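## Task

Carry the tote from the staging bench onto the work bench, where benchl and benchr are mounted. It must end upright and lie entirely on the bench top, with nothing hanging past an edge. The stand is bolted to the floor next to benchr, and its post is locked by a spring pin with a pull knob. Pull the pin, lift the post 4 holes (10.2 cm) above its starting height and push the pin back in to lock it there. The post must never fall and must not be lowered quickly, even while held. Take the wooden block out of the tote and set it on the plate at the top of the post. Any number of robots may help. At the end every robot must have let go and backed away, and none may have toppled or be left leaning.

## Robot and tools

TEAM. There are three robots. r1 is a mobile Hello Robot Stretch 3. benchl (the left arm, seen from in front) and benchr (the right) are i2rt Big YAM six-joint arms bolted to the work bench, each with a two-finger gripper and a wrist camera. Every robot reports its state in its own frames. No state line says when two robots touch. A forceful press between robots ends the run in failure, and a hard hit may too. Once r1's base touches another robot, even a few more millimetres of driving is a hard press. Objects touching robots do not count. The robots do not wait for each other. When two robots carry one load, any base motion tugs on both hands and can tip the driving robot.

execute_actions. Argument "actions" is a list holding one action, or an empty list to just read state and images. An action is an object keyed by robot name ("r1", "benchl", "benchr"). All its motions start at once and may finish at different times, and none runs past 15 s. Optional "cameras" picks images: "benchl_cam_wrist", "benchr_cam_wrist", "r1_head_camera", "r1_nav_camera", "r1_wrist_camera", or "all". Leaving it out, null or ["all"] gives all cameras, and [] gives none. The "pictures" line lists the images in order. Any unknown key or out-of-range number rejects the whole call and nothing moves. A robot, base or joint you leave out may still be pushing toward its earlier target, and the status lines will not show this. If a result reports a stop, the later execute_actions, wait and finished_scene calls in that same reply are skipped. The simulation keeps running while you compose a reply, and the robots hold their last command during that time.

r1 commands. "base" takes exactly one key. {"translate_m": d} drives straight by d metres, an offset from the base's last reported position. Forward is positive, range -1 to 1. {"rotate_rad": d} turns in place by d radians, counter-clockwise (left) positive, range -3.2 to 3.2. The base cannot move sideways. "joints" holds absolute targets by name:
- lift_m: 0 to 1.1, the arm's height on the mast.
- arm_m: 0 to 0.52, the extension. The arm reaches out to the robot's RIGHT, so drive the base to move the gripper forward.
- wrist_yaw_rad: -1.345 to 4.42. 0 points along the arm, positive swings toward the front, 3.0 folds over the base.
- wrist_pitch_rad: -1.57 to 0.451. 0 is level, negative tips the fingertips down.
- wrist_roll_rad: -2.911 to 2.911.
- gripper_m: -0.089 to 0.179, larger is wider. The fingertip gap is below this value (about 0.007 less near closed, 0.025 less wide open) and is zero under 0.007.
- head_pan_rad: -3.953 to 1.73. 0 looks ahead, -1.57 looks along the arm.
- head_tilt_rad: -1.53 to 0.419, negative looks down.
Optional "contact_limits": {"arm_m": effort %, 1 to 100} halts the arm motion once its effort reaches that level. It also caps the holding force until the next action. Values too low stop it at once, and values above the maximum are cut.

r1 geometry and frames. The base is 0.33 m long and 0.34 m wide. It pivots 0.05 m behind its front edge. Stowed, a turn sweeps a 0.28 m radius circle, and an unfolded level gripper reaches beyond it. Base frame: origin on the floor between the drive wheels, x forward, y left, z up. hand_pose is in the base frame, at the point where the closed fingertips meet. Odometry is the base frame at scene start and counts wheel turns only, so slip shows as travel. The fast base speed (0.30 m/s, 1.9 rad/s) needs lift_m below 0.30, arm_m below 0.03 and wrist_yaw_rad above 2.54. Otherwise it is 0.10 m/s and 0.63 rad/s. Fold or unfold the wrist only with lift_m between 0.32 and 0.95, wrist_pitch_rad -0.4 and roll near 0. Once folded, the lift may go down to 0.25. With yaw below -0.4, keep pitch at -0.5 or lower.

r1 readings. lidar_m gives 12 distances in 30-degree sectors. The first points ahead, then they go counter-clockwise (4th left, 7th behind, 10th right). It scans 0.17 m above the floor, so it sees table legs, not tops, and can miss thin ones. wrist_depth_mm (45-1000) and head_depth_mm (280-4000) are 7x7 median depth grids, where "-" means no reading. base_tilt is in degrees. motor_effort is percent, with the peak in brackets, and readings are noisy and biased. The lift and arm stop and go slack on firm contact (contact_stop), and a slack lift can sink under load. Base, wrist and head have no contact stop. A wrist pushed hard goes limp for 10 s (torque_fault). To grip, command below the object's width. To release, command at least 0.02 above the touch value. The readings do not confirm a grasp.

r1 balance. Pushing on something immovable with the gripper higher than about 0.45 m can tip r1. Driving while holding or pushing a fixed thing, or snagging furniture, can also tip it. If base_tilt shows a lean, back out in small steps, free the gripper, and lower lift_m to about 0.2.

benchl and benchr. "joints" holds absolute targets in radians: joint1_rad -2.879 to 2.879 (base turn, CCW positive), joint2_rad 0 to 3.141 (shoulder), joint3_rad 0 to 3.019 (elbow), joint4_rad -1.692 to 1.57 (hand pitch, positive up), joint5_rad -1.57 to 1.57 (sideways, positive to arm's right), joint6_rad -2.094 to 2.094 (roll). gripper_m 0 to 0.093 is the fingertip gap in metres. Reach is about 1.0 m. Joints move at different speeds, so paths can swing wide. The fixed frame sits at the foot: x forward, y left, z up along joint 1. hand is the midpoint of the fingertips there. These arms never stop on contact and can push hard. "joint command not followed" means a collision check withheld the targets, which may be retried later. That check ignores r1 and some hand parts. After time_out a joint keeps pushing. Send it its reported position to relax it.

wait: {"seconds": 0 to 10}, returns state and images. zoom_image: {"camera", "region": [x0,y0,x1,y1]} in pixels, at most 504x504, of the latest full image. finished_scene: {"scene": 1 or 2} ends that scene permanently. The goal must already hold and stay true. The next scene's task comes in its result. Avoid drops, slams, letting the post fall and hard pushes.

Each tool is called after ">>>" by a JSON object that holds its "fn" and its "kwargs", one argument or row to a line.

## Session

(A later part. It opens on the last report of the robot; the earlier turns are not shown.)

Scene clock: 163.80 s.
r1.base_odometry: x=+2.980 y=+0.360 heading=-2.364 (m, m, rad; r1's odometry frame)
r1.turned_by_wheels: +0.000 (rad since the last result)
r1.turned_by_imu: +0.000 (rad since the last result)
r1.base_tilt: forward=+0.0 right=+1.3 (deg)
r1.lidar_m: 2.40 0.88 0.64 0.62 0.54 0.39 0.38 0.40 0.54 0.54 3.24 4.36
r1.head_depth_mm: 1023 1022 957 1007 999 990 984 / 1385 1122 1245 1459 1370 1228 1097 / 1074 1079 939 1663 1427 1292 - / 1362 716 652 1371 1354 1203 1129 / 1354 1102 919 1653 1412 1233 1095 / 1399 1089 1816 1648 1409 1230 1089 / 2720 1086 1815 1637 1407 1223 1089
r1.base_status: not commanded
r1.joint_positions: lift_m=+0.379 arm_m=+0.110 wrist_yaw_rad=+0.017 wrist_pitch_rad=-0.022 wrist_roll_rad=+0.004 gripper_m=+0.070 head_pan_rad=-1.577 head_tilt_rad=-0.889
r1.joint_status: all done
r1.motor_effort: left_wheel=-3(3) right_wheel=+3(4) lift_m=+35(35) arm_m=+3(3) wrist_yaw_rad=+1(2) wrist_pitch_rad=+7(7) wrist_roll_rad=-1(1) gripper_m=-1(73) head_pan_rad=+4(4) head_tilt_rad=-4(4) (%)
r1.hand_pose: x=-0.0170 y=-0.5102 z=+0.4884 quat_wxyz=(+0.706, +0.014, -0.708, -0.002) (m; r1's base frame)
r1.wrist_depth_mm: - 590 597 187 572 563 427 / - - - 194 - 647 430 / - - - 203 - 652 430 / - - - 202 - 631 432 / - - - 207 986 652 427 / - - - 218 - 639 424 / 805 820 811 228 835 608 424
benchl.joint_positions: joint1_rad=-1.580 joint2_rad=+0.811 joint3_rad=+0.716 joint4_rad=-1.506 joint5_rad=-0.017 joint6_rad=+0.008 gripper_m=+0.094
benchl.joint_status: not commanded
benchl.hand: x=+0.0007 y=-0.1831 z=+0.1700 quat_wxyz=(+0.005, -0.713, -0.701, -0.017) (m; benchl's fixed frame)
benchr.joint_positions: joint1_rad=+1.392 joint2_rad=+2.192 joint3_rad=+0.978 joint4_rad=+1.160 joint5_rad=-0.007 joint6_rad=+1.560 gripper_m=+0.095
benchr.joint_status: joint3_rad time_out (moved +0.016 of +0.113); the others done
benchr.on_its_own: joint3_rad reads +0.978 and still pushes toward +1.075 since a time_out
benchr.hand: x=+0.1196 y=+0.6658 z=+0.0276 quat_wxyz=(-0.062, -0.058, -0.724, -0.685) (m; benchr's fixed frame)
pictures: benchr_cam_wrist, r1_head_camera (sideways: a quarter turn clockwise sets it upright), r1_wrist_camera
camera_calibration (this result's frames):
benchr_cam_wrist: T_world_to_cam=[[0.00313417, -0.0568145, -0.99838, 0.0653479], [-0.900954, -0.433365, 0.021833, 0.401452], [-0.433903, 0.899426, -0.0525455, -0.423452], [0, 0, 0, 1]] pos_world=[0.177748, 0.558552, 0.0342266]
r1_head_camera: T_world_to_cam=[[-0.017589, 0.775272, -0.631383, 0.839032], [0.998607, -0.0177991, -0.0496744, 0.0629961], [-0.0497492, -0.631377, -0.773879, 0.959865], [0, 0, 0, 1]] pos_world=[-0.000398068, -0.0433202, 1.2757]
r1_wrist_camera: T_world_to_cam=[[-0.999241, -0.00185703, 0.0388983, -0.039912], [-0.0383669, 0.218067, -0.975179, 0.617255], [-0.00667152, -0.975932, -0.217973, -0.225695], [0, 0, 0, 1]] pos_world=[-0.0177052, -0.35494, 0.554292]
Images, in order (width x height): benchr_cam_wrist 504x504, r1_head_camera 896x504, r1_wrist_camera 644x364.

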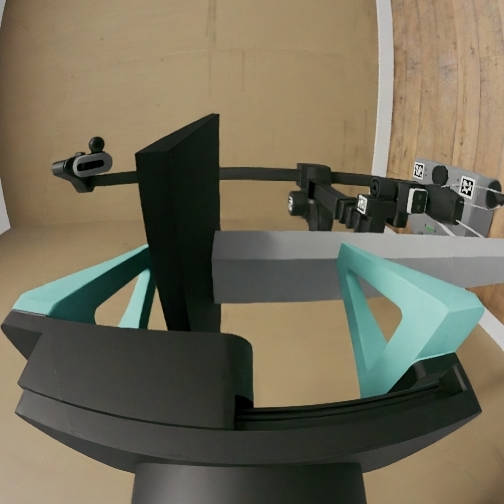

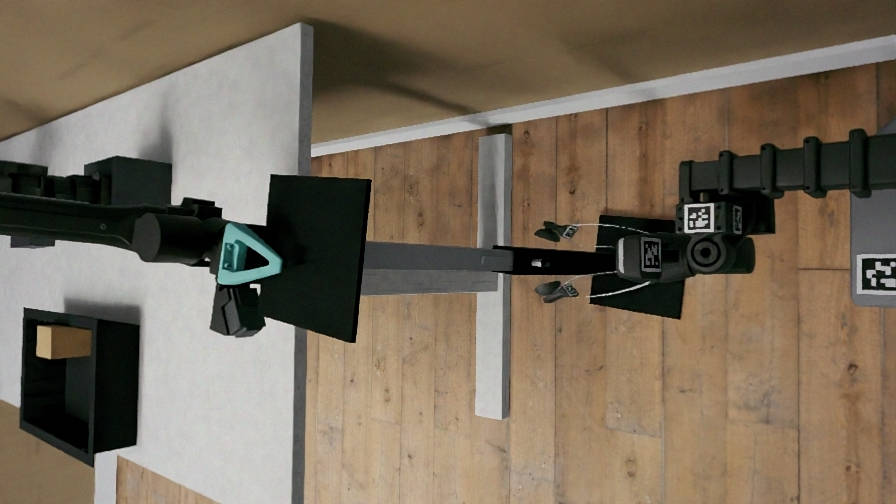

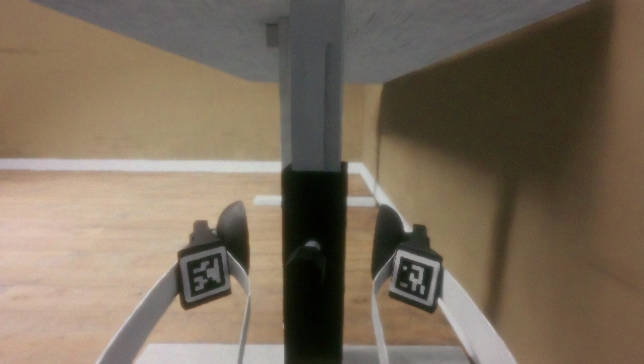

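>>> {"fn": "execute_actions", "kwargs": {
  "actions": [
    {"r1":{"joints":{"lift_m":0.367}},"benchr":{"joints":{"joint2_rad":2.14,"joint3_rad":0.95,"joint4_rad":1.21}}}
  ],
  "cameras": ["benchr_cam_wrist"]
}}

>>> {"fn": "execute_actions", "kwargs": {
  "actions": [
    {"r1":{"joints":{"gripper_m":-0.025}},"benchr":{"joints":{"gripper_m":0}}}
  ],
  "cameras": ["benchr_cam_wrist","r1_head_camera","r1_wrist_camera"]
}}

Scene clock: 165.80 s.
r1.base_odometry: x=+2.980 y=+0.360 heading=-2.364 (m, m, rad; r1's odometry frame)
r1.turned_by_wheels: +0.000 (rad since the last result)
r1.turned_by_imu: +0.000 (rad since the last result)
r1.base_tilt: forward=+0.0 right=+1.3 (deg)
r1.lidar_m: 2.40 0.88 0.64 0.62 0.54 0.39 0.38 0.39 0.54 0.54 3.23 4.34
r1.head_depth_mm: 1031 1016 954 1005 1000 989 984 / 1383 1117 1247 1457 1370 1221 1103 / 1073 1078 938 1660 1422 1290 - / 1379 697 653 1366 1356 1203 1115 / 1358 1094 917 1656 1418 1230 1089 / 1396 1090 1831 1650 1408 1235 1090 / 2692 1090 1821 1640 1401 1225 1085
r1.base_status: not commanded
r1.joint_positions: lift_m=+0.368 arm_m=+0.110 wrist_yaw_rad=+0.017 wrist_pitch_rad=-0.022 wrist_roll_rad=+0.004 gripper_m=+0.070 head_pan_rad=-1.577 head_tilt_rad=-0.889
r1.joint_status: all done
r1.motor_effort: left_wheel=-3(3) right_wheel=+4(4) lift_m=+14(30) arm_m=+3(3) wrist_yaw_rad=+2(1) wrist_pitch_rad=+7(7) wrist_roll_rad=-1(1) gripper_m=+0(1) head_pan_rad=+4(5) head_tilt_rad=-3(4) (%)
r1.hand_pose: x=-0.0170 y=-0.5102 z=+0.4765 quat_wxyz=(+0.706, +0.014, -0.708, -0.002) (m; r1's base frame)
r1.wrist_depth_mm: - 657 650 188 618 560 435 / - - - 195 - 644 432 / - - - 201 - 645 433 / - - - 200 - 653 433 / - - - 205 - 647 427 / - - 989 217 - 639 422 / 783 797 801 226 822 597 427
benchl.joint_positions: joint1_rad=-1.580 joint2_rad=+0.811 joint3_rad=+0.716 joint4_rad=-1.506 joint5_rad=-0.017 joint6_rad=+0.008 gripper_m=+0.094
benchl.joint_status: not commanded
benchl.hand: x=+0.0007 y=-0.1831 z=+0.1700 quat_wxyz=(+0.005, -0.713, -0.701, -0.017) (m; benchl's fixed frame)
benchr.joint_positions: joint1_rad=+1.392 joint2_rad=+2.154 joint3_rad=+0.958 joint4_rad=+1.193 joint5_rad=-0.007 joint6_rad=+1.560 gripper_m=+0.095
benchr.joint_status: all done
benchr.hand: x=+0.1189 y=+0.6622 z=+0.0526 quat_wxyz=(-0.064, -0.057, -0.706, -0.703) (m; benchr's fixed frame)
pictures: benchr_cam_wrist
camera_calibration (this result's frames):
benchr_cam_wrist: T_world_to_cam=[[0.0120907, -0.00729583, -0.9999, 0.0563127], [-0.901017, -0.433714, -0.00773041, 0.400526], [-0.433615, 0.901021, -0.0118176, -0.422379], [0, 0, 0, 1]] pos_world=[0.17705, 0.554697, 0.0544118]
Images, in order (width x height): benchr_cam_wrist 504x504.

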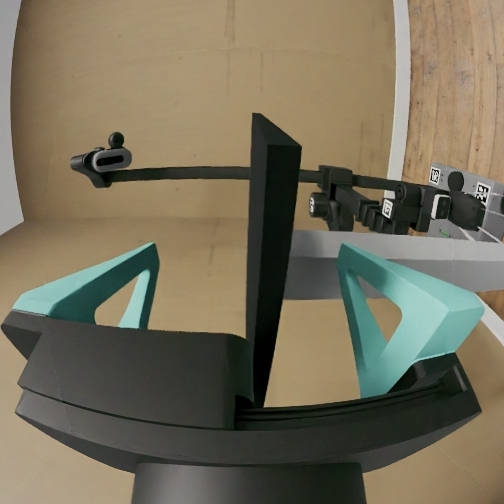

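Scene clock: 167.23 s.
r1.base_odometry: x=+2.980 y=+0.360 heading=-2.364 (m, m, rad; r1's odometry frame)
r1.turned_by_wheels: +0.000 (rad since the last result)
r1.turned_by_imu: +0.000 (rad since the last result)
r1.base_tilt: forward=+0.0 right=+1.3 (deg)
r1.lidar_m: 2.40 0.88 0.64 0.62 0.54 0.39 0.38 0.39 0.54 0.54 3.23 4.32
r1.head_depth_mm: 1027 1019 959 1009 1000 994 983 / 1388 1123 1252 1459 1370 1223 1103 / 1075 1072 941 1661 1420 1295 - / 1362 699 651 1368 1356 1205 1114 / 1359 1099 921 1652 1416 1233 1090 / 1402 1094 1826 1643 1418 1228 1088 / 2720 1087 1822 1631 1396 1220 1083
r1.base_status: not commanded
r1.joint_positions: lift_m=+0.368 arm_m=+0.110 wrist_yaw_rad=+0.025 wrist_pitch_rad=-0.020 wrist_roll_rad=+0.004 gripper_m=-0.024 head_pan_rad=-1.577 head_tilt_rad=-0.889
r1.joint_status: all done
r1.motor_effort: left_wheel=-3(3) right_wheel=+1(3) lift_m=+15(14) arm_m=+3(3) wrist_yaw_rad=-5(5) wrist_pitch_rad=+6(7) wrist_roll_rad=-1(1) gripper_m=-17(91) head_pan_rad=+4(5) head_tilt_rad=-4(4) (%)
r1.hand_pose: x=-0.0150 y=-0.5103 z=+0.4771 quat_wxyz=(+0.706, +0.016, -0.708, +0.002) (m; r1's base frame)
r1.wrist_depth_mm: - 632 630 189 624 573 437 / - - - 197 - 659 438 / - - - 561 - 651 436 / - - - 201 - 657 434 / - - - - - 661 430 / - - - 218 993 653 436 / 793 802 790 454 813 641 428
benchl.joint_positions: joint1_rad=-1.580 joint2_rad=+0.811 joint3_rad=+0.716 joint4_rad=-1.506 joint5_rad=-0.017 joint6_rad=+0.008 gripper_m=+0.094
benchl.joint_status: not commanded
benchl.hand: x=+0.0007 y=-0.1831 z=+0.1700 quat_wxyz=(+0.005, -0.713, -0.701, -0.017) (m; benchl's fixed frame)
benchr.joint_positions: joint1_rad=+1.392 joint2_rad=+2.156 joint3_rad=+0.956 joint4_rad=+1.188 joint5_rad=-0.008 joint6_rad=+1.583 gripper_m=+0.006
benchr.joint_status: gripper_m off_target (ended at +0.006, target +0.000)
benchr.hand: x=+0.1188 y=+0.6615 z=+0.0494 quat_wxyz=(-0.056, -0.065, -0.708, -0.701) (m; benchr's fixed frame)
pictures: benchr_cam_wrist, r1_head_camera (sideways: a quarter turn clockwise sets it upright), r1_wrist_camera
camera_calibration (this result's frames):
benchr_cam_wrist: T_world_to_cam=[[-0.0115791, -0.0117151, -0.999864, 0.0588406], [-0.900836, -0.433882, 0.0155159, 0.398955], [-0.434005, 0.900893, -0.0055294, -0.422038], [0, 0, 0, 1]] pos_world=[0.176908, 0.554, 0.0503088]
r1_head_camera: T_world_to_cam=[[-0.0175889, 0.775272, -0.631383, 0.839032], [0.998607, -0.0177992, -0.0496744, 0.0629961], [-0.0497493, -0.631377, -0.773879, 0.959865], [0, 0, 0, 1]] pos_world=[-0.000398073, -0.0433202, 1.2757]
r1_wrist_camera: T_world_to_cam=[[-0.999198, -0.00965079, 0.0388591, -0.0414108], [-0.0400258, 0.2153, -0.975727, 0.605141], [0.00105018, -0.9765, -0.215514, -0.229533], [0, 0, 0, 1]] pos_world=[-0.0169153, -0.354826, 0.542595]
Images, in order (width x height): benchr_cam_wrist 504x504, r1_head_camera 896x504, r1_wrist_camera 644x364.

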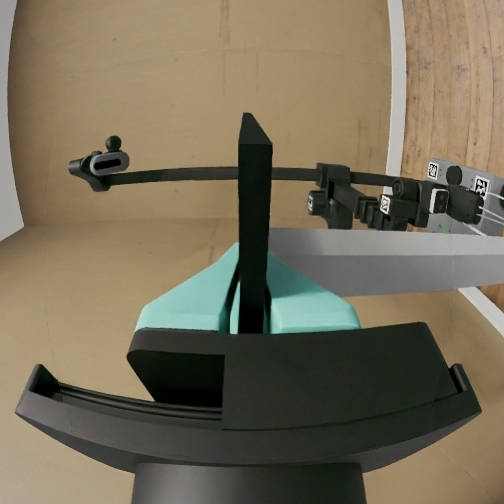

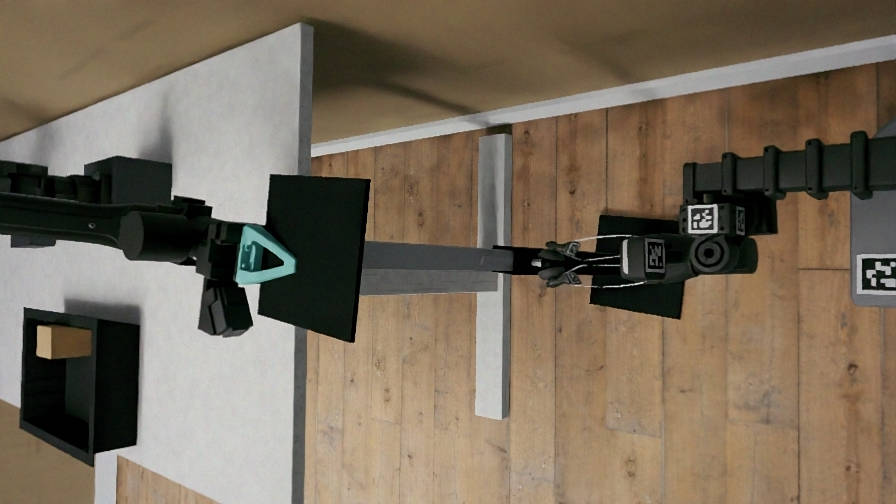

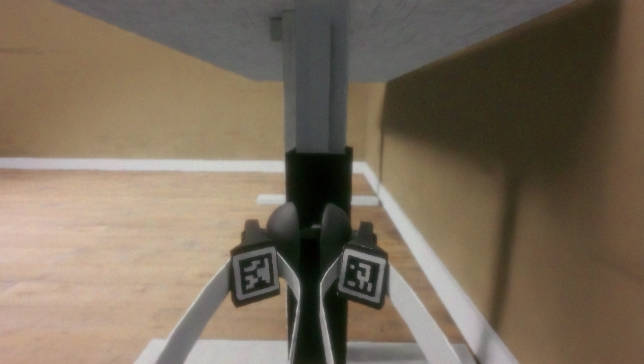

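>>> {"fn": "execute_actions", "kwargs": {
  "actions": [
    {"benchr":{"joints":{"joint2_rad":2.11,"joint3_rad":0.96,"joint4_rad":1.2}}}
  ],
  "cameras": []
}}

>>> {"fn": "execute_actions", "kwargs": {
  "actions": [
    {"r1":{"joints":{"arm_m":0.092}}}
  ],
  "cameras": ["r1_head_camera","r1_wrist_camera"]
}}

>>> {"fn": "execute_actions", "kwargs": {
  "actions": [
    {"benchr":{"joints":{"joint2_rad":2.03,"joint3_rad":0.955,"joint4_rad":1.12}}}
  ],
  "cameras": ["benchr_cam_wrist","r1_head_camera"]
}}

Scene clock: 169.00 s.
r1.base_odometry: x=+2.980 y=+0.360 heading=-2.364 (m, m, rad; r1's odometry frame)
r1.turned_by_wheels: +0.000 (rad since the last result)
r1.turned_by_imu: +0.000 (rad since the last result)
r1.base_tilt: forward=-0.1 right=+1.3 (deg)
r1.lidar_m: 2.40 0.88 0.64 0.62 0.54 0.39 0.38 0.39 0.54 0.54 3.25 4.34
r1.head_depth_mm: 1029 1025 959 1005 999 993 979 / 1388 1124 1253 1460 1381 1223 1106 / 1077 1080 940 1667 1429 1288 - / 1364 699 654 1371 1352 1205 1113 / 1358 1099 922 1649 1415 1235 1093 / 1403 1094 1828 1643 1408 1232 1091 / 2752 1091 1818 1633 1399 1223 1082
r1.base_status: not commanded
r1.joint_positions: lift_m=+0.368 arm_m=+0.110 wrist_yaw_rad=+0.025 wrist_pitch_rad=-0.020 wrist_roll_rad=+0.004 gripper_m=-0.024 head_pan_rad=-1.577 head_tilt_rad=-0.889
r1.joint_status: not commanded
r1.motor_effort: left_wheel=-3(3) right_wheel=+2(1) lift_m=+14(15) arm_m=+3(2) wrist_yaw_rad=-4(4) wrist_pitch_rad=+6(6) wrist_roll_rad=-1(1) gripper_m=-16(16) head_pan_rad=+5(4) head_tilt_rad=-4(3) (%)
r1.hand_pose: x=-0.0150 y=-0.5103 z=+0.4771 quat_wxyz=(+0.706, +0.016, -0.708, +0.002) (m; r1's base frame)
r1.wrist_depth_mm: - 649 634 190 614 573 439 / - - - 197 - 654 436 / - - - 553 - 668 439 / - - - 198 - 659 430 / - - - - - 656 436 / - - - 217 968 643 429 / 788 788 782 458 825 651 434
benchl.joint_positions: joint1_rad=-1.580 joint2_rad=+0.811 joint3_rad=+0.716 joint4_rad=-1.506 joint5_rad=-0.017 joint6_rad=+0.008 gripper_m=+0.094
benchl.joint_status: not commanded
benchl.hand: x=+0.0007 y=-0.1831 z=+0.1700 quat_wxyz=(+0.005, -0.713, -0.701, -0.017) (m; benchl's fixed frame)
benchr.joint_positions: joint1_rad=+1.392 joint2_rad=+2.156 joint3_rad=+0.956 joint4_rad=+1.187 joint5_rad=-0.008 joint6_rad=+1.583 gripper_m=+0.006
benchr.joint_status: all done
benchr.hand: x=+0.1188 y=+0.6615 z=+0.0492 quat_wxyz=(-0.056, -0.065, -0.709, -0.700) (m; benchr's fixed frame)
pictures: none
No camera images: the call's "cameras" was empty. Leave "cameras" out to get every camera's image.

Scene clock: 170.40 s.
r1.base_odometry: x=+2.980 y=+0.360 heading=-2.364 (m, m, rad; r1's odometry frame)
r1.turned_by_wheels: +0.000 (rad since the last result)
r1.turned_by_imu: +0.000 (rad since the last result)
r1.base_tilt: forward=-0.1 right=+1.3 (deg)
r1.lidar_m: 2.41 0.88 0.64 0.62 0.54 0.39 0.38 0.39 0.54 0.54 3.24 4.34
r1.head_depth_mm: 1029 1021 959 1007 1002 993 978 / 1389 1124 1248 1451 1362 1219 1102 / 1072 1076 938 1676 1429 1289 - / 1363 702 652 1366 1368 - 1114 / 1357 1095 918 1663 1411 1233 1094 / 1402 1089 1817 1662 1404 1226 1089 / 2706 1089 1822 1638 1405 1220 1082
r1.base_status: not commanded
r1.joint_positions: lift_m=+0.368 arm_m=+0.092 wrist_yaw_rad=+0.017 wrist_pitch_rad=-0.017 wrist_roll_rad=+0.003 gripper_m=-0.025 head_pan_rad=-1.577 head_tilt_rad=-0.889
r1.joint_status: all done
r1.motor_effort: left_wheel=-3(5) right_wheel=+3(7) lift_m=+14(15) arm_m=-3(5) wrist_yaw_rad=+2(6) wrist_pitch_rad=+6(6) wrist_roll_rad=-2(2) gripper_m=-10(16) head_pan_rad=+5(4) head_tilt_rad=-4(3) (%)
r1.hand_pose: x=-0.0171 y=-0.4930 z=+0.4777 quat_wxyz=(+0.706, +0.012, -0.708, +0.000) (m; r1's base frame)
r1.wrist_depth_mm: - 630 622 205 604 574 429 / - - - 212 - 655 436 / - - - 219 - 648 433 / - - - 222 - 648 427 / - - - - - 647 427 / - - - - 993 648 424 / 778 800 750 464 796 639 430
benchl.joint_positions: joint1_rad=-1.580 joint2_rad=+0.811 joint3_rad=+0.716 joint4_rad=-1.506 joint5_rad=-0.017 joint6_rad=+0.008 gripper_m=+0.094
benchl.joint_status: not commanded
benchl.hand: x=+0.0007 y=-0.1831 z=+0.1700 quat_wxyz=(+0.005, -0.713, -0.701, -0.017) (m; benchl's fixed frame)
benchr.joint_positions: joint1_rad=+1.392 joint2_rad=+2.156 joint3_rad=+0.956 joint4_rad=+1.187 joint5_rad=-0.008 joint6_rad=+1.583 gripper_m=+0.006
benchr.joint_status: not commanded
benchr.hand: x=+0.1188 y=+0.6615 z=+0.0492 quat_wxyz=(-0.056, -0.065, -0.709, -0.700) (m; benchr's fixed frame)
pictures: r1_head_camera (sideways: a quarter turn clockwise sets it upright), r1_wrist_camera
camera_calibration (this result's frames):
r1_head_camera: T_world_to_cam=[[-0.0175883, 0.775425, -0.631194, 0.838787], [0.998607, -0.0177866, -0.0496773, 0.0629998], [-0.0497479, -0.631189, -0.774032, 0.960065], [0, 0, 0, 1]] pos_world=[-0.000398014, -0.0433138, 1.27569]
r1_wrist_camera: T_world_to_cam=[[-0.999233, -0.00129258, 0.0391371, -0.0393941], [-0.0385122, 0.213261, -0.976236, 0.601212], [-0.00708457, -0.976994, -0.213147, -0.214079], [0, 0, 0, 1]] pos_world=[-0.0177265, -0.33742, 0.542836]
Images, in order (width x height): r1_head_camera 896x504, r1_wrist_camera 644x364.

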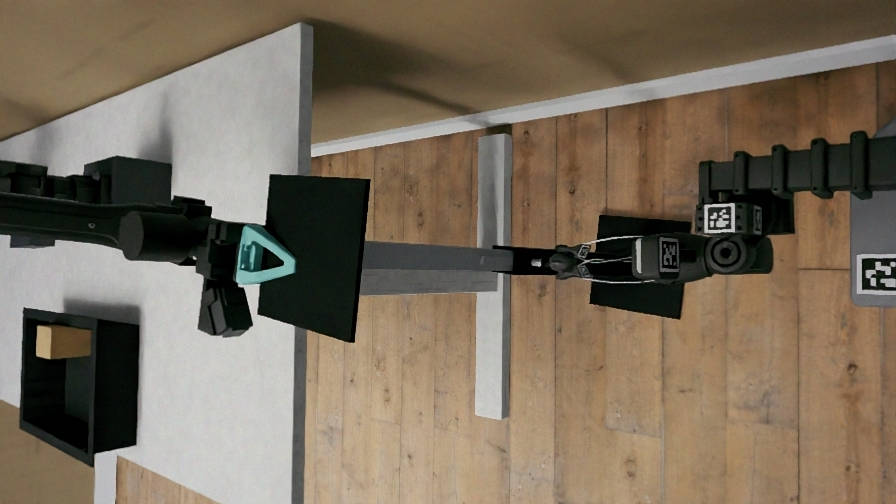

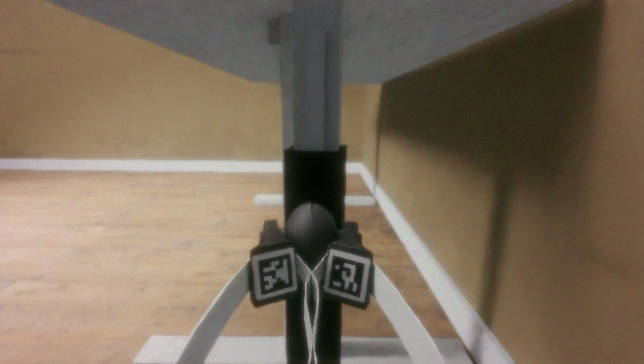

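Scene clock: 171.00 s.
r1.base_odometry: x=+2.980 y=+0.360 heading=-2.364 (m, m, rad; r1's odometry frame)
r1.turned_by_wheels: +0.000 (rad since the last result)
r1.turned_by_imu: +0.000 (rad since the last result)
r1.base_tilt: forward=+0.0 right=+1.3 (deg)
r1.lidar_m: 2.40 0.88 0.64 0.62 0.54 0.39 0.38 0.39 0.54 0.54 3.24 4.33
r1.head_depth_mm: 1031 1019 956 1014 1001 997 984 / 1391 1127 1240 1462 1380 1220 1103 / 1076 1074 938 1667 1423 1289 - / 1364 700 650 1364 1365 - 1116 / 1360 1096 922 1656 1414 1230 1095 / 1404 1089 1823 1652 1407 1230 1093 / 2701 1084 1815 1636 1396 1221 1084
r1.base_status: not commanded
r1.joint_positions: lift_m=+0.368 arm_m=+0.092 wrist_yaw_rad=+0.017 wrist_pitch_rad=-0.017 wrist_roll_rad=+0.003 gripper_m=-0.025 head_pan_rad=-1.577 head_tilt_rad=-0.889
r1.joint_status: not commanded
r1.motor_effort: left_wheel=-3(3) right_wheel=+3(4) lift_m=+14(15) arm_m=-3(3) wrist_yaw_rad=+2(2) wrist_pitch_rad=+6(6) wrist_roll_rad=-1(1) gripper_m=-9(9) head_pan_rad=+4(4) head_tilt_rad=-3(3) (%)
r1.hand_pose: x=-0.0171 y=-0.4930 z=+0.4777 quat_wxyz=(+0.706, +0.012, -0.708, +0.000) (m; r1's base frame)
r1.wrist_depth_mm: - 635 626 205 603 565 432 / - - - 212 - 650 432 / - - - 219 - 629 434 / - - - 220 - 650 438 / - - - - - 644 426 / - - - - - 640 423 / 800 819 753 467 815 644 425
benchl.joint_positions: joint1_rad=-1.580 joint2_rad=+0.811 joint3_rad=+0.716 joint4_rad=-1.506 joint5_rad=-0.017 joint6_rad=+0.008 gripper_m=+0.094
benchl.joint_status: not commanded
benchl.hand: x=+0.0007 y=-0.1831 z=+0.1700 quat_wxyz=(+0.005, -0.713, -0.701, -0.017) (m; benchl's fixed frame)
benchr.joint_positions: joint1_rad=+1.392 joint2_rad=+2.122 joint3_rad=+0.953 joint4_rad=+1.114 joint5_rad=-0.008 joint6_rad=+1.586 gripper_m=+0.006
benchr.joint_status: all done
benchr.hand: x=+0.1189 y=+0.6626 z=+0.0523 quat_wxyz=(-0.054, -0.068, -0.723, -0.685) (m; benchr's fixed frame)
pictures: benchr_cam_wrist, r1_head_camera (sideways: a quarter turn clockwise sets it upright)
camera_calibration (this result's frames):
benchr_cam_wrist: T_world_to_cam=[[-0.0221846, -0.0532058, -0.998337, 0.0903968], [-0.900569, -0.432574, 0.0430659, 0.397228], [-0.434146, 0.900027, -0.038319, -0.42062], [0, 0, 0, 1]] pos_world=[0.177126, 0.555209, 0.0570218]
r1_head_camera: T_world_to_cam=[[-0.0175883, 0.775425, -0.631194, 0.838787], [0.998607, -0.0177866, -0.0496773, 0.0629998], [-0.0497479, -0.631189, -0.774032, 0.960065], [0, 0, 0, 1]] pos_world=[-0.000398014, -0.0433138, 1.27569]
Images, in order (width x height): benchr_cam_wrist 504x504, r1_head_camera 896x504.

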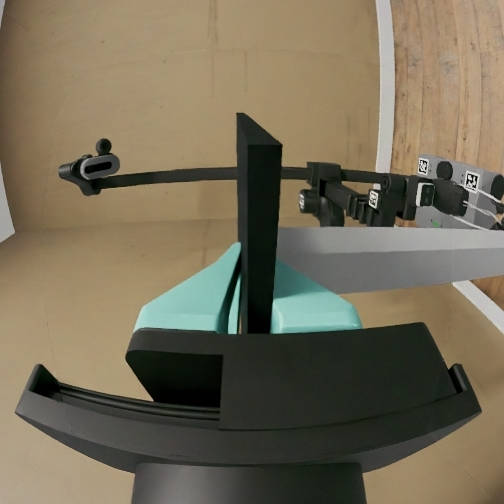

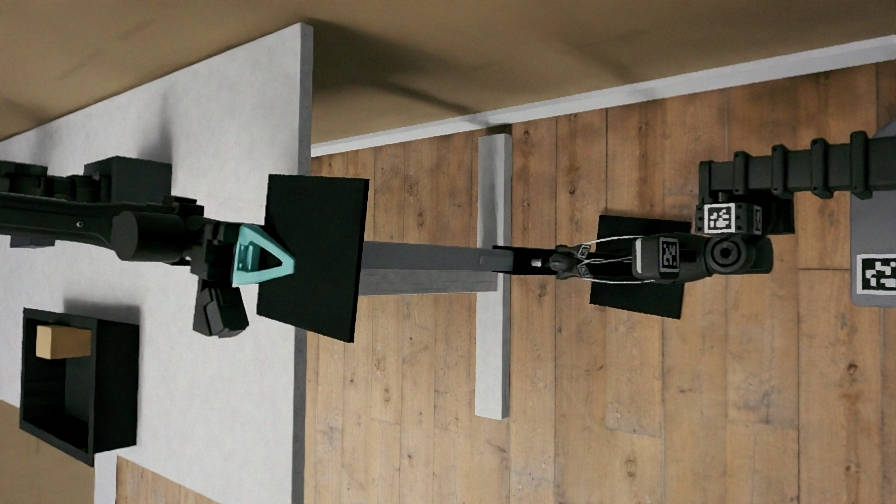

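Slipped off the knob. Grip deeper and reduce the preload.

>>> {"fn": "execute_actions", "kwargs": {
  "actions": [
    {"r1":{"joints":{"gripper_m":0.06}},"benchr":{"joints":{"joint2_rad":2.1,"joint4_rad":1.21}}}
  ],
  "cameras": []
}}

>>> {"fn": "execute_actions", "kwargs": {
  "actions": [
    {"r1":{"joints":{"arm_m":0.126}}}
  ],
  "cameras": ["r1_wrist_camera"]
}}

>>> {"fn": "execute_actions", "kwargs": {
  "actions": [
    {"r1":{"joints":{"gripper_m":-0.04}}}
  ],
  "cameras": ["r1_wrist_camera"]
}}

>>> {"fn": "execute_actions", "kwargs": {
  "actions": [
    {"r1":{"joints":{"arm_m":0.108}}}
  ],
  "cameras": ["r1_head_camera","r1_wrist_camera"]
}}

>>> {"fn": "zoom_image", "kwargs": {
  "camera": "r1_head_camera",
  "region": [480,220,620,300]
}}

Scene clock: 173.77 s.
r1.base_odometry: x=+2.980 y=+0.360 heading=-2.364 (m, m, rad; r1's odometry frame)
r1.turned_by_wheels: +0.000 (rad since the last result)
r1.turned_by_imu: +0.000 (rad since the last result)
r1.base_tilt: forward=+0.0 right=+1.3 (deg)
r1.lidar_m: 2.41 0.88 0.64 0.62 0.54 0.39 0.38 0.39 0.54 0.54 3.24 4.33
r1.head_depth_mm: 1025 1018 955 1008 997 990 981 / 1384 1118 1241 1454 1371 1221 1103 / 1075 1077 918 1682 1422 1284 - / 1362 701 650 1364 1345 - 1116 / 1351 1098 926 1639 1419 1231 1093 / 1401 1094 1827 1648 1409 1223 1091 / 2672 1088 1822 1646 1407 1224 1082
r1.base_status: not commanded
r1.joint_positions: lift_m=+0.368 arm_m=+0.092 wrist_yaw_rad=+0.023 wrist_pitch_rad=-0.017 wrist_roll_rad=+0.003 gripper_m=+0.060 head_pan_rad=-1.577 head_tilt_rad=-0.889
r1.joint_status: all done
r1.motor_effort: left_wheel=-3(4) right_wheel=+3(4) lift_m=+15(14) arm_m=-2(3) wrist_yaw_rad=-3(6) wrist_pitch_rad=+6(6) wrist_roll_rad=-2(1) gripper_m=+1(80) head_pan_rad=+4(5) head_tilt_rad=-3(3) (%)
r1.hand_pose: x=-0.0155 y=-0.4929 z=+0.4777 quat_wxyz=(+0.706, +0.015, -0.708, +0.002) (m; r1's base frame)
r1.wrist_depth_mm: - 641 633 492 590 565 436 / - - - 564 - 663 434 / - - - 571 - 659 434 / - - - 222 - 658 437 / - - - 226 - 648 437 / - - 985 238 925 652 432 / 787 802 758 249 810 603 438
benchl.joint_positions: joint1_rad=-1.580 joint2_rad=+0.811 joint3_rad=+0.716 joint4_rad=-1.506 joint5_rad=-0.017 joint6_rad=+0.008 gripper_m=+0.094
benchl.joint_status: not commanded
benchl.hand: x=+0.0007 y=-0.1831 z=+0.1700 quat_wxyz=(+0.005, -0.713, -0.701, -0.017) (m; benchl's fixed frame)
benchr.joint_positions: joint1_rad=+1.392 joint2_rad=+2.136 joint3_rad=+0.953 joint4_rad=+1.150 joint5_rad=-0.008 joint6_rad=+1.586 gripper_m=+0.006
benchr.joint_status: joint4_rad time_out (moved +0.036 of +0.096); the others done
benchr.on_its_own: joint4_rad reads +1.150 and still pushes toward +1.210 since a time_out
benchr.hand: x=+0.1188 y=+0.6619 z=+0.0524 quat_wxyz=(-0.054, -0.067, -0.715, -0.694) (m; benchr's fixed frame)
pictures: none
No camera images: the call's "cameras" was empty. Leave "cameras" out to get every camera's image.

not run: a stop came earlier in this reply.

not run: a stop came earlier in this reply.

not run: a stop came earlier in this reply.

Region (480, 220, 620, 300) of r1_head_camera's 896x504 image, scaled by 3.600, with more detail than that image has; it fills the top 288 rows of this view, and the rest is white.

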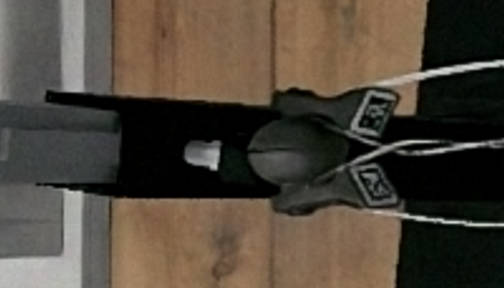

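>>> {"fn": "execute_actions", "kwargs": {
  "actions": [
    {"r1":{"joints":{"arm_m":0.126}},"benchr":{"joints":{"joint2_rad":2.12,"joint4_rad":1.18}}}
  ],
  "cameras": ["r1_wrist_camera"]
}}

>>> {"fn": "execute_actions", "kwargs": {
  "actions": [
    {"r1":{"joints":{"gripper_m":-0.04}}}
  ],
  "cameras": ["r1_wrist_camera"]
}}

>>> {"fn": "execute_actions", "kwargs": {
  "actions": [
    {"r1":{"joints":{"arm_m":0.108}}}
  ],
  "cameras": ["r1_head_camera","r1_wrist_camera"]
}}

>>> {"fn": "zoom_image", "kwargs": {
  "camera": "r1_head_camera",
  "region": [480,220,620,300]
}}

Scene clock: 175.70 s.
r1.base_odometry: x=+2.980 y=+0.360 heading=-2.364 (m, m, rad; r1's odometry frame)
r1.turned_by_wheels: +0.000 (rad since the last result)
r1.turned_by_imu: +0.000 (rad since the last result)
r1.base_tilt: forward=-0.1 right=+1.3 (deg)
r1.lidar_m: 2.41 0.88 0.65 0.62 0.54 0.39 0.38 0.39 0.54 0.54 3.23 4.35
r1.head_depth_mm: 1030 1022 957 1006 995 992 983 / 1386 1121 1244 1460 1373 1219 1103 / 1075 1074 940 1677 1426 1288 - / 1363 700 650 1369 1378 1192 1128 / 1361 1097 924 1667 1416 1229 1093 / 1396 1090 1822 1640 1400 1233 1088 / 2693 1093 1813 1639 1402 1223 1086
r1.base_status: not commanded
r1.joint_positions: lift_m=+0.368 arm_m=+0.126 wrist_yaw_rad=+0.023 wrist_pitch_rad=-0.017 wrist_roll_rad=+0.003 gripper_m=+0.060 head_pan_rad=-1.577 head_tilt_rad=-0.889
r1.joint_status: all done
r1.motor_effort: left_wheel=-3(3) right_wheel=+3(3) lift_m=+15(15) arm_m=+3(5) wrist_yaw_rad=-3(3) wrist_pitch_rad=+6(6) wrist_roll_rad=-2(1) gripper_m=+0(0) head_pan_rad=+5(4) head_tilt_rad=-3(4) (%)
r1.hand_pose: x=-0.0157 y=-0.5264 z=+0.4777 quat_wxyz=(+0.706, +0.014, -0.708, +0.002) (m; r1's base frame)
r1.wrist_depth_mm: - 639 606 174 616 576 442 / - - - 180 - 652 429 / - - - 186 - 657 427 / - - - 183 - 656 434 / - - - 188 - 655 429 / - - 988 199 944 641 435 / 797 790 819 208 800 596 425
benchl.joint_positions: joint1_rad=-1.580 joint2_rad=+0.811 joint3_rad=+0.716 joint4_rad=-1.506 joint5_rad=-0.017 joint6_rad=+0.008 gripper_m=+0.094
benchl.joint_status: not commanded
benchl.hand: x=+0.0007 y=-0.1831 z=+0.1700 quat_wxyz=(+0.005, -0.713, -0.701, -0.017) (m; benchl's fixed frame)
benchr.joint_positions: joint1_rad=+1.392 joint2_rad=+2.137 joint3_rad=+0.953 joint4_rad=+1.150 joint5_rad=-0.008 joint6_rad=+1.586 gripper_m=+0.006
benchr.joint_status: all done
benchr.hand: x=+0.1188 y=+0.6618 z=+0.0517 quat_wxyz=(-0.054, -0.067, -0.716, -0.693) (m; benchr's fixed frame)
pictures: r1_wrist_camera
camera_calibration (this result's frames):
r1_wrist_camera: T_world_to_cam=[[-0.99921, -0.00695389, 0.0391405, -0.0409704], [-0.0397232, 0.21304, -0.976236, 0.608237], [-0.00154984, -0.977019, -0.213147, -0.246545], [0, 0, 0, 1]] pos_world=[-0.017159, -0.370743, 0.542836]
Images, in order (width x height): r1_wrist_camera 644x364.

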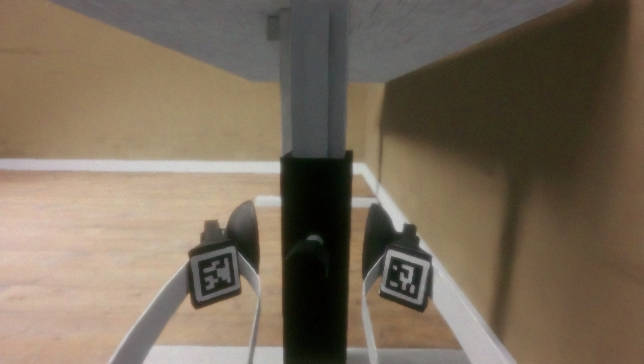

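Scene clock: 177.20 s.
r1.base_odometry: x=+2.980 y=+0.360 heading=-2.364 (m, m, rad; r1's odometry frame)
r1.turned_by_wheels: +0.000 (rad since the last result)
r1.turned_by_imu: +0.000 (rad since the last result)
r1.base_tilt: forward=-0.1 right=+1.3 (deg)
r1.lidar_m: 2.41 0.88 0.64 0.62 0.54 0.39 0.38 0.39 0.54 0.54 3.23 4.33
r1.head_depth_mm: 1029 1018 957 1007 996 993 982 / 1392 1128 1245 1449 1372 1221 1104 / 1073 1073 939 1682 1421 1288 - / 1376 701 650 1369 1389 1193 1126 / 1355 1099 926 1652 1417 1231 1091 / 1404 1096 1837 1651 1397 1232 1094 / 2713 1087 1807 1644 1394 1223 1083
r1.base_status: not commanded
r1.joint_positions: lift_m=+0.368 arm_m=+0.126 wrist_yaw_rad=+0.019 wrist_pitch_rad=-0.016 wrist_roll_rad=+0.008 gripper_m=-0.039 head_pan_rad=-1.577 head_tilt_rad=-0.889
r1.joint_status: all done
r1.motor_effort: left_wheel=-3(3) right_wheel=+1(3) lift_m=+14(14) arm_m=+3(3) wrist_yaw_rad=+0(3) wrist_pitch_rad=+5(6) wrist_roll_rad=-3(3) gripper_m=-25(100) head_pan_rad=+4(5) head_tilt_rad=-3(3) (%)
r1.hand_pose: x=-0.0167 y=-0.5264 z=+0.4780 quat_wxyz=(+0.705, +0.013, -0.709, +0.001) (m; r1's base frame)
r1.wrist_depth_mm: - 614 620 174 613 569 433 / - - - 180 - 643 435 / - - - 186 - 651 428 / - - - 183 - 663 432 / - - - 188 - 658 431 / - - 996 197 977 637 426 / 805 798 815 208 807 639 430
benchl.joint_positions: joint1_rad=-1.580 joint2_rad=+0.811 joint3_rad=+0.716 joint4_rad=-1.506 joint5_rad=-0.017 joint6_rad=+0.008 gripper_m=+0.094
benchl.joint_status: not commanded
benchl.hand: x=+0.0007 y=-0.1831 z=+0.1700 quat_wxyz=(+0.005, -0.713, -0.701, -0.017) (m; benchl's fixed frame)
benchr.joint_positions: joint1_rad=+1.392 joint2_rad=+2.137 joint3_rad=+0.953 joint4_rad=+1.150 joint5_rad=-0.008 joint6_rad=+1.586 gripper_m=+0.006
benchr.joint_status: not commanded
benchr.hand: x=+0.1188 y=+0.6618 z=+0.0517 quat_wxyz=(-0.054, -0.067, -0.716, -0.693) (m; benchr's fixed frame)
pictures: r1_wrist_camera
camera_calibration (this result's frames):
r1_wrist_camera: T_world_to_cam=[[-0.999391, -0.00283798, 0.0347907, -0.0377621], [-0.0346016, 0.211945, -0.976669, 0.608263], [-0.00460194, -0.977278, -0.211914, -0.247293], [0, 0, 0, 1]] pos_world=[-0.0178303, -0.370699, 0.54298]
Images, in order (width x height): r1_wrist_camera 644x364.

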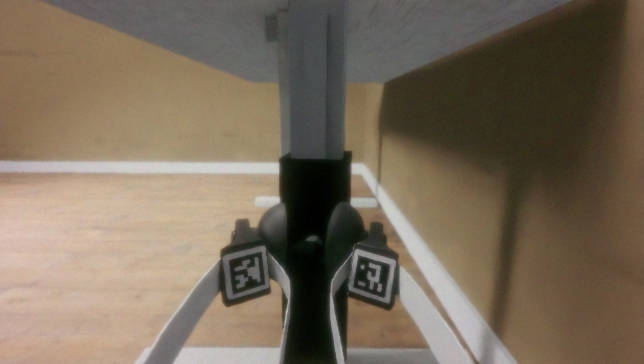

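Scene clock: 178.27 s.
r1.base_odometry: x=+2.980 y=+0.360 heading=-2.364 (m, m, rad; r1's odometry frame)
r1.turned_by_wheels: +0.000 (rad since the last result)
r1.turned_by_imu: +0.000 (rad since the last result)
r1.base_tilt: forward=+0.0 right=+1.3 (deg)
r1.lidar_m: 2.40 0.88 0.64 0.62 0.54 0.39 0.38 0.39 0.54 0.54 3.23 4.35
r1.head_depth_mm: 1027 1018 954 1008 1001 991 983 / 1388 1125 1246 1453 1372 1220 1107 / 1077 1079 922 1664 1424 1291 - / 1367 701 650 1374 1379 1202 1109 / 1359 1097 923 1653 1416 1236 1096 / 1404 1093 1822 1640 1413 1228 1084 / 2717 1079 1802 1643 1406 1227 1086
r1.base_status: not commanded
r1.joint_positions: lift_m=+0.368 arm_m=+0.109 wrist_yaw_rad=+0.027 wrist_pitch_rad=-0.006 wrist_roll_rad=+0.005 gripper_m=-0.036 head_pan_rad=-1.577 head_tilt_rad=-0.889
r1.joint_status: all done
r1.motor_effort: left_wheel=-1(3) right_wheel=+0(2) lift_m=+14(15) arm_m=-5(9) wrist_yaw_rad=-6(7) wrist_pitch_rad=+2(5) wrist_roll_rad=-2(3) gripper_m=-19(26) head_pan_rad=+4(4) head_tilt_rad=-3(3) (%)
r1.hand_pose: x=-0.0145 y=-0.5095 z=+0.4807 quat_wxyz=(+0.705, +0.012, -0.709, +0.007) (m; r1's base frame)
r1.wrist_depth_mm: - 597 591 196 579 556 434 / - - - 542 - 672 433 / - - - 566 - 663 435 / - - - 202 - 671 439 / - - - - - 662 431 / - - - 218 966 643 431 / 801 814 806 243 807 660 437
benchl.joint_positions: joint1_rad=-1.580 joint2_rad=+0.811 joint3_rad=+0.716 joint4_rad=-1.506 joint5_rad=-0.017 joint6_rad=+0.008 gripper_m=+0.094
benchl.joint_status: not commanded
benchl.hand: x=+0.0007 y=-0.1831 z=+0.1700 quat_wxyz=(+0.005, -0.713, -0.701, -0.017) (m; benchl's fixed frame)
benchr.joint_positions: joint1_rad=+1.392 joint2_rad=+2.137 joint3_rad=+0.953 joint4_rad=+1.150 joint5_rad=-0.008 joint6_rad=+1.586 gripper_m=+0.006
benchr.joint_status: not commanded
benchr.hand: x=+0.1188 y=+0.6618 z=+0.0517 quat_wxyz=(-0.054, -0.067, -0.716, -0.693) (m; benchr's fixed frame)
pictures: r1_head_camera (sideways: a quarter turn clockwise sets it upright), r1_wrist_camera
camera_calibration (this result's frames):
r1_head_camera: T_world_to_cam=[[-0.017588, 0.775486, -0.63112, 0.83869], [0.998607, -0.0177818, -0.0496784, 0.0630013], [-0.0497473, -0.631114, -0.774093, 0.960144], [0, 0, 0, 1]] pos_world=[-0.000397993, -0.0433113, 1.27568]
r1_wrist_camera: T_world_to_cam=[[-0.999248, -0.0109924, 0.0371932, -0.0409324], [-0.0386461, 0.201534, -0.978719, 0.602953], [0.00326274, -0.97942, -0.201808, -0.236072], [0, 0, 0, 1]] pos_world=[-0.0168296, -0.353179, 0.544002]
Images, in order (width x height): r1_head_camera 896x504, r1_wrist_camera 644x364.

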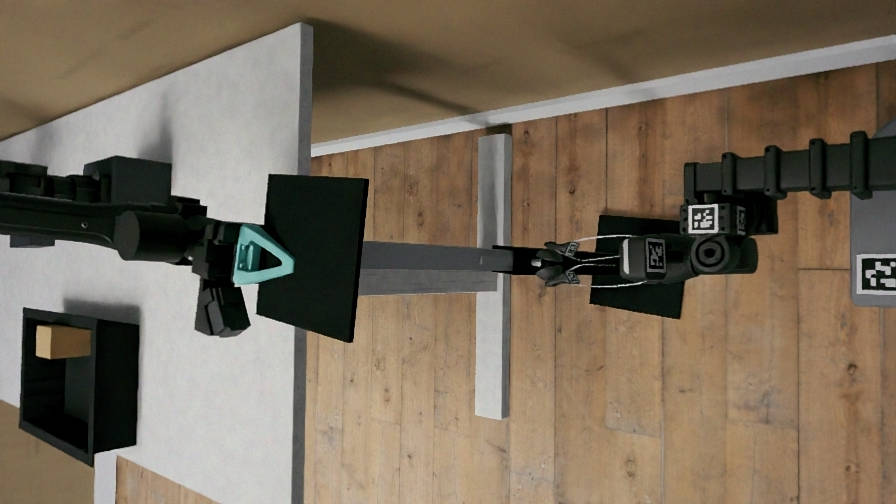

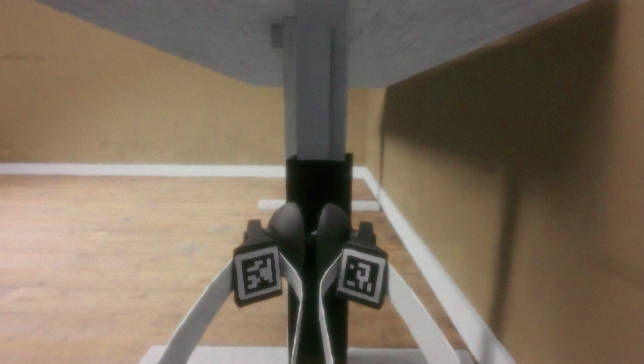

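Region (480, 220, 620, 300) of r1_head_camera's 896x504 image, scaled by 3.600, with more detail than that image has; it fills the top 288 rows of this view, and the rest is white.

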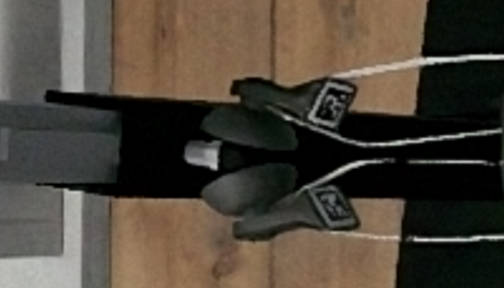

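>>> {"fn": "execute_actions", "kwargs": {
  "actions": [
    {"r1":{"joints":{"gripper_m":0.045,"arm_m":0.117,"lift_m":0.359}},"benchr":{"joints":{"joint2_rad":2.145,"joint4_rad":1.18}}}
  ],
  "cameras": ["r1_wrist_camera"]
}}

>>> {"fn": "execute_actions", "kwargs": {
  "actions": [
    {"r1":{"joints":{"gripper_m":-0.06}}}
  ],
  "cameras": ["r1_wrist_camera"]
}}

>>> {"fn": "execute_actions", "kwargs": {
  "actions": [
    {"r1":{"joints":{"arm_m":0.103}}}
  ],
  "cameras": ["r1_head_camera","r1_wrist_camera"]
}}

>>> {"fn": "zoom_image", "kwargs": {
  "camera": "r1_head_camera",
  "region": [480,220,620,300]
}}

Scene clock: 180.70 s.
r1.base_odometry: x=+2.980 y=+0.360 heading=-2.364 (m, m, rad; r1's odometry frame)
r1.turned_by_wheels: +0.000 (rad since the last result)
r1.turned_by_imu: +0.000 (rad since the last result)
r1.base_tilt: forward=-0.1 right=+1.4 (deg)
r1.lidar_m: 2.40 0.88 0.65 0.62 0.54 0.39 0.38 0.39 0.54 0.54 3.24 4.34
r1.head_depth_mm: 1033 1020 959 1007 1000 991 980 / 1390 1123 1246 1456 1372 1221 1102 / 1076 1076 941 1673 1424 1295 - / 1365 701 652 1375 1354 1202 1124 / 1367 1096 921 1659 1413 1230 1089 / 1404 1092 1840 1655 1409 1231 1090 / 2710 1085 1818 1637 1400 1223 1084
r1.base_status: not commanded
r1.joint_positions: lift_m=+0.360 arm_m=+0.117 wrist_yaw_rad=+0.023 wrist_pitch_rad=-0.016 wrist_roll_rad=+0.004 gripper_m=+0.045 head_pan_rad=-1.577 head_tilt_rad=-0.889
r1.joint_status: all done
r1.motor_effort: left_wheel=-2(3) right_wheel=+2(3) lift_m=+14(8) arm_m=+3(11) wrist_yaw_rad=-2(6) wrist_pitch_rad=+5(6) wrist_roll_rad=-2(2) gripper_m=+0(79) head_pan_rad=+5(5) head_tilt_rad=-3(4) (%)
r1.hand_pose: x=-0.0155 y=-0.5174 z=+0.4701 quat_wxyz=(+0.706, +0.014, -0.708, +0.002) (m; r1's base frame)
r1.wrist_depth_mm: - 657 647 182 635 578 433 / - - - 190 - 661 434 / - - - 192 - 661 431 / - - - 193 - 647 426 / - - - 196 - 648 433 / - 997 987 208 945 654 433 / 793 788 809 217 811 599 427
benchl.joint_positions: joint1_rad=-1.580 joint2_rad=+0.811 joint3_rad=+0.716 joint4_rad=-1.506 joint5_rad=-0.017 joint6_rad=+0.008 gripper_m=+0.094
benchl.joint_status: not commanded
benchl.hand: x=+0.0007 y=-0.1831 z=+0.1700 quat_wxyz=(+0.005, -0.713, -0.701, -0.017) (m; benchl's fixed frame)
benchr.joint_positions: joint1_rad=+1.392 joint2_rad=+2.143 joint3_rad=+0.953 joint4_rad=+1.155 joint5_rad=-0.008 joint6_rad=+1.586 gripper_m=+0.006
benchr.joint_status: all done
benchr.hand: x=+0.1187 y=+0.6614 z=+0.0488 quat_wxyz=(-0.054, -0.067, -0.716, -0.693) (m; benchr's fixed frame)
pictures: r1_wrist_camera
camera_calibration (this result's frames):
r1_wrist_camera: T_world_to_cam=[[-0.999246, -0.00743305, 0.0381194, -0.0402365], [-0.038829, 0.211497, -0.976607, 0.598324], [-0.000802971, -0.97735, -0.211626, -0.240276], [0, 0, 0, 1]] pos_world=[-0.0171668, -0.361677, 0.535012]
Images, in order (width x height): r1_wrist_camera 644x364.

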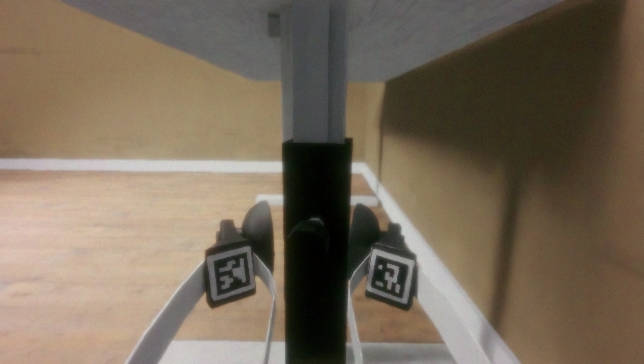

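Scene clock: 182.23 s.
r1.base_odometry: x=+2.980 y=+0.360 heading=-2.364 (m, m, rad; r1's odometry frame)
r1.turned_by_wheels: +0.000 (rad since the last result)
r1.turned_by_imu: +0.000 (rad since the last result)
r1.base_tilt: forward=-0.1 right=+1.3 (deg)
r1.lidar_m: 2.41 0.88 0.64 0.62 0.54 0.39 0.38 0.39 0.54 0.54 3.23 4.33
r1.head_depth_mm: 1029 1018 956 1013 999 992 984 / 1386 1119 1251 1456 1364 1226 1099 / 1078 1073 940 1670 1428 1290 - / 1363 699 654 1365 1365 1203 1127 / 1358 1101 920 1652 1416 1221 1094 / 1402 1087 1825 1656 1407 1231 1085 / 2689 1086 1814 1643 1401 1226 1084
r1.base_status: not commanded
r1.joint_positions: lift_m=+0.360 arm_m=+0.117 wrist_yaw_rad=+0.027 wrist_pitch_rad=-0.015 wrist_roll_rad=+0.004 gripper_m=-0.059 head_pan_rad=-1.577 head_tilt_rad=-0.889
r1.joint_status: all done
r1.motor_effort: left_wheel=-1(2) right_wheel=-1(2) lift_m=+14(14) arm_m=+2(3) wrist_yaw_rad=-6(6) wrist_pitch_rad=+5(5) wrist_roll_rad=-1(2) gripper_m=-30(99) head_pan_rad=+4(4) head_tilt_rad=-3(3) (%)
r1.hand_pose: x=-0.0146 y=-0.5175 z=+0.4703 quat_wxyz=(+0.706, +0.015, -0.708, +0.004) (m; r1's base frame)
r1.wrist_depth_mm: - 648 642 182 625 568 437 / - - - 190 - 667 430 / - - - 194 - 671 433 / - - - 193 - 664 438 / - - - 164 - 651 437 / - - - 208 978 657 436 / 789 783 792 218 824 653 430
benchl.joint_positions: joint1_rad=-1.580 joint2_rad=+0.811 joint3_rad=+0.716 joint4_rad=-1.506 joint5_rad=-0.017 joint6_rad=+0.008 gripper_m=+0.094
benchl.joint_status: not commanded
benchl.hand: x=+0.0007 y=-0.1831 z=+0.1700 quat_wxyz=(+0.005, -0.713, -0.701, -0.017) (m; benchl's fixed frame)
benchr.joint_positions: joint1_rad=+1.392 joint2_rad=+2.143 joint3_rad=+0.953 joint4_rad=+1.155 joint5_rad=-0.008 joint6_rad=+1.586 gripper_m=+0.006
benchr.joint_status: not commanded
benchr.hand: x=+0.1187 y=+0.6614 z=+0.0488 quat_wxyz=(-0.054, -0.067, -0.716, -0.693) (m; benchr's fixed frame)
pictures: r1_wrist_camera
camera_calibration (this result's frames):
r1_wrist_camera: T_world_to_cam=[[-0.999201, -0.0109169, 0.0384375, -0.0412988], [-0.0398748, 0.210448, -0.976791, 0.598144], [0.00257446, -0.977544, -0.210716, -0.240823], [0, 0, 0, 1]] pos_world=[-0.016795, -0.361744, 0.535104]
Images, in order (width x height): r1_wrist_camera 644x364.

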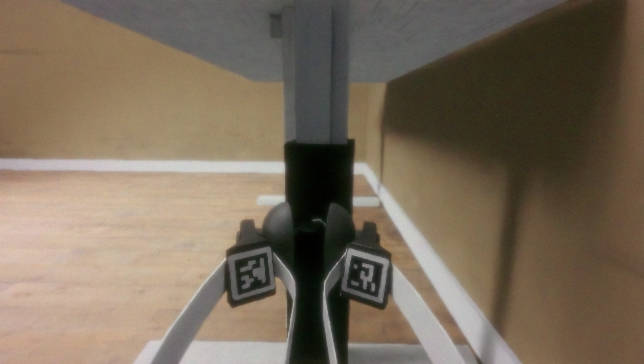

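Scene clock: 183.17 s.
r1.base_odometry: x=+2.980 y=+0.360 heading=-2.364 (m, m, rad; r1's odometry frame)
r1.turned_by_wheels: +0.000 (rad since the last result)
r1.turned_by_imu: +0.000 (rad since the last result)
r1.base_tilt: forward=-0.1 right=+1.3 (deg)
r1.lidar_m: 2.41 0.88 0.64 0.62 0.54 0.39 0.38 0.39 0.54 0.54 3.23 4.37
r1.head_depth_mm: 1028 1022 957 1010 998 995 986 / 1390 1125 1250 1453 1370 1230 1103 / 1078 1076 940 1665 1427 1283 - / 1362 699 653 1365 1378 - 1112 / 1355 1098 920 1659 1413 1233 1093 / 1404 1092 1829 1658 1410 1227 1085 / 2723 1082 1817 1636 1402 1223 1082
r1.base_status: not commanded
r1.joint_positions: lift_m=+0.360 arm_m=+0.103 wrist_yaw_rad=+0.027 wrist_pitch_rad=-0.013 wrist_roll_rad=+0.004 gripper_m=-0.056 head_pan_rad=-1.577 head_tilt_rad=-0.889
r1.joint_status: all done
r1.motor_effort: left_wheel=+0(1) right_wheel=+0(1) lift_m=+14(15) arm_m=-5(7) wrist_yaw_rad=-6(6) wrist_pitch_rad=+4(5) wrist_roll_rad=-1(1) gripper_m=-25(30) head_pan_rad=+4(5) head_tilt_rad=-3(3) (%)
r1.hand_pose: x=-0.0146 y=-0.5043 z=+0.4709 quat_wxyz=(+0.706, +0.014, -0.708, +0.005) (m; r1's base frame)
r1.wrist_depth_mm: - 658 634 211 632 577 435 / - - - 552 - 663 435 / - - - 219 - 669 431 / - - - 205 - 669 436 / - - - - - 658 429 / - - - 226 - 657 430 / 790 783 807 235 798 667 435
benchl.joint_positions: joint1_rad=-1.580 joint2_rad=+0.811 joint3_rad=+0.716 joint4_rad=-1.506 joint5_rad=-0.017 joint6_rad=+0.008 gripper_m=+0.094
benchl.joint_status: not commanded
benchl.hand: x=+0.0007 y=-0.1831 z=+0.1700 quat_wxyz=(+0.005, -0.713, -0.701, -0.017) (m; benchl's fixed frame)
benchr.joint_positions: joint1_rad=+1.392 joint2_rad=+2.143 joint3_rad=+0.953 joint4_rad=+1.155 joint5_rad=-0.008 joint6_rad=+1.586 gripper_m=+0.006
benchr.joint_status: not commanded
benchr.hand: x=+0.1187 y=+0.6614 z=+0.0488 quat_wxyz=(-0.054, -0.067, -0.716, -0.693) (m; benchr's fixed frame)
pictures: r1_head_camera (sideways: a quarter turn clockwise sets it upright), r1_wrist_camera
camera_calibration (this result's frames):
r1_head_camera: T_world_to_cam=[[-0.0175881, 0.775489, -0.631116, 0.838684], [0.998607, -0.0177814, -0.0496785, 0.0630013], [-0.0497472, -0.63111, -0.774096, 0.960148], [0, 0, 0, 1]] pos_world=[-0.000397987, -0.0433111, 1.27568]
r1_wrist_camera: T_world_to_cam=[[-0.9992, -0.0110675, 0.0384266, -0.0411845], [-0.0398898, 0.208344, -0.977242, 0.595034], [0.00280963, -0.977993, -0.208619, -0.228971], [0, 0, 0, 1]] pos_world=[-0.0167724, -0.34836, 0.535307]
Images, in order (width x height): r1_head_camera 896x504, r1_wrist_camera 644x364.

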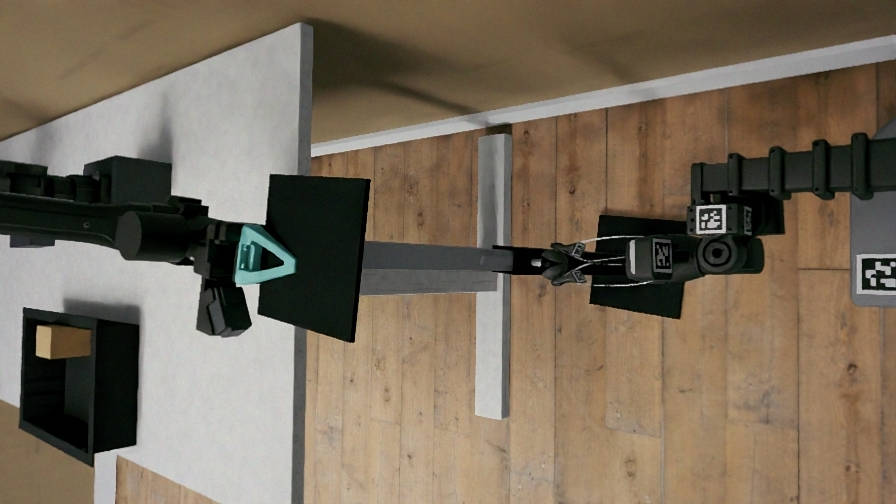

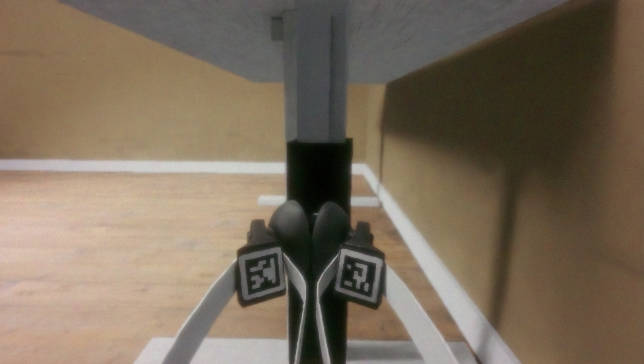

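Region (480, 220, 620, 300) of r1_head_camera's 896x504 image, scaled by 3.600, with more detail than that image has; it fills the top 288 rows of this view, and the rest is white.

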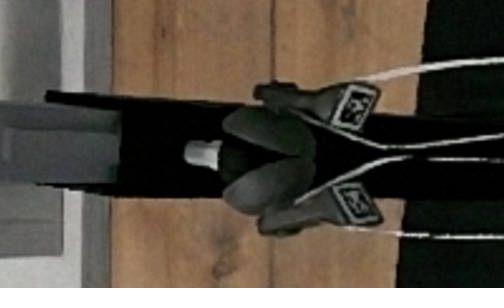

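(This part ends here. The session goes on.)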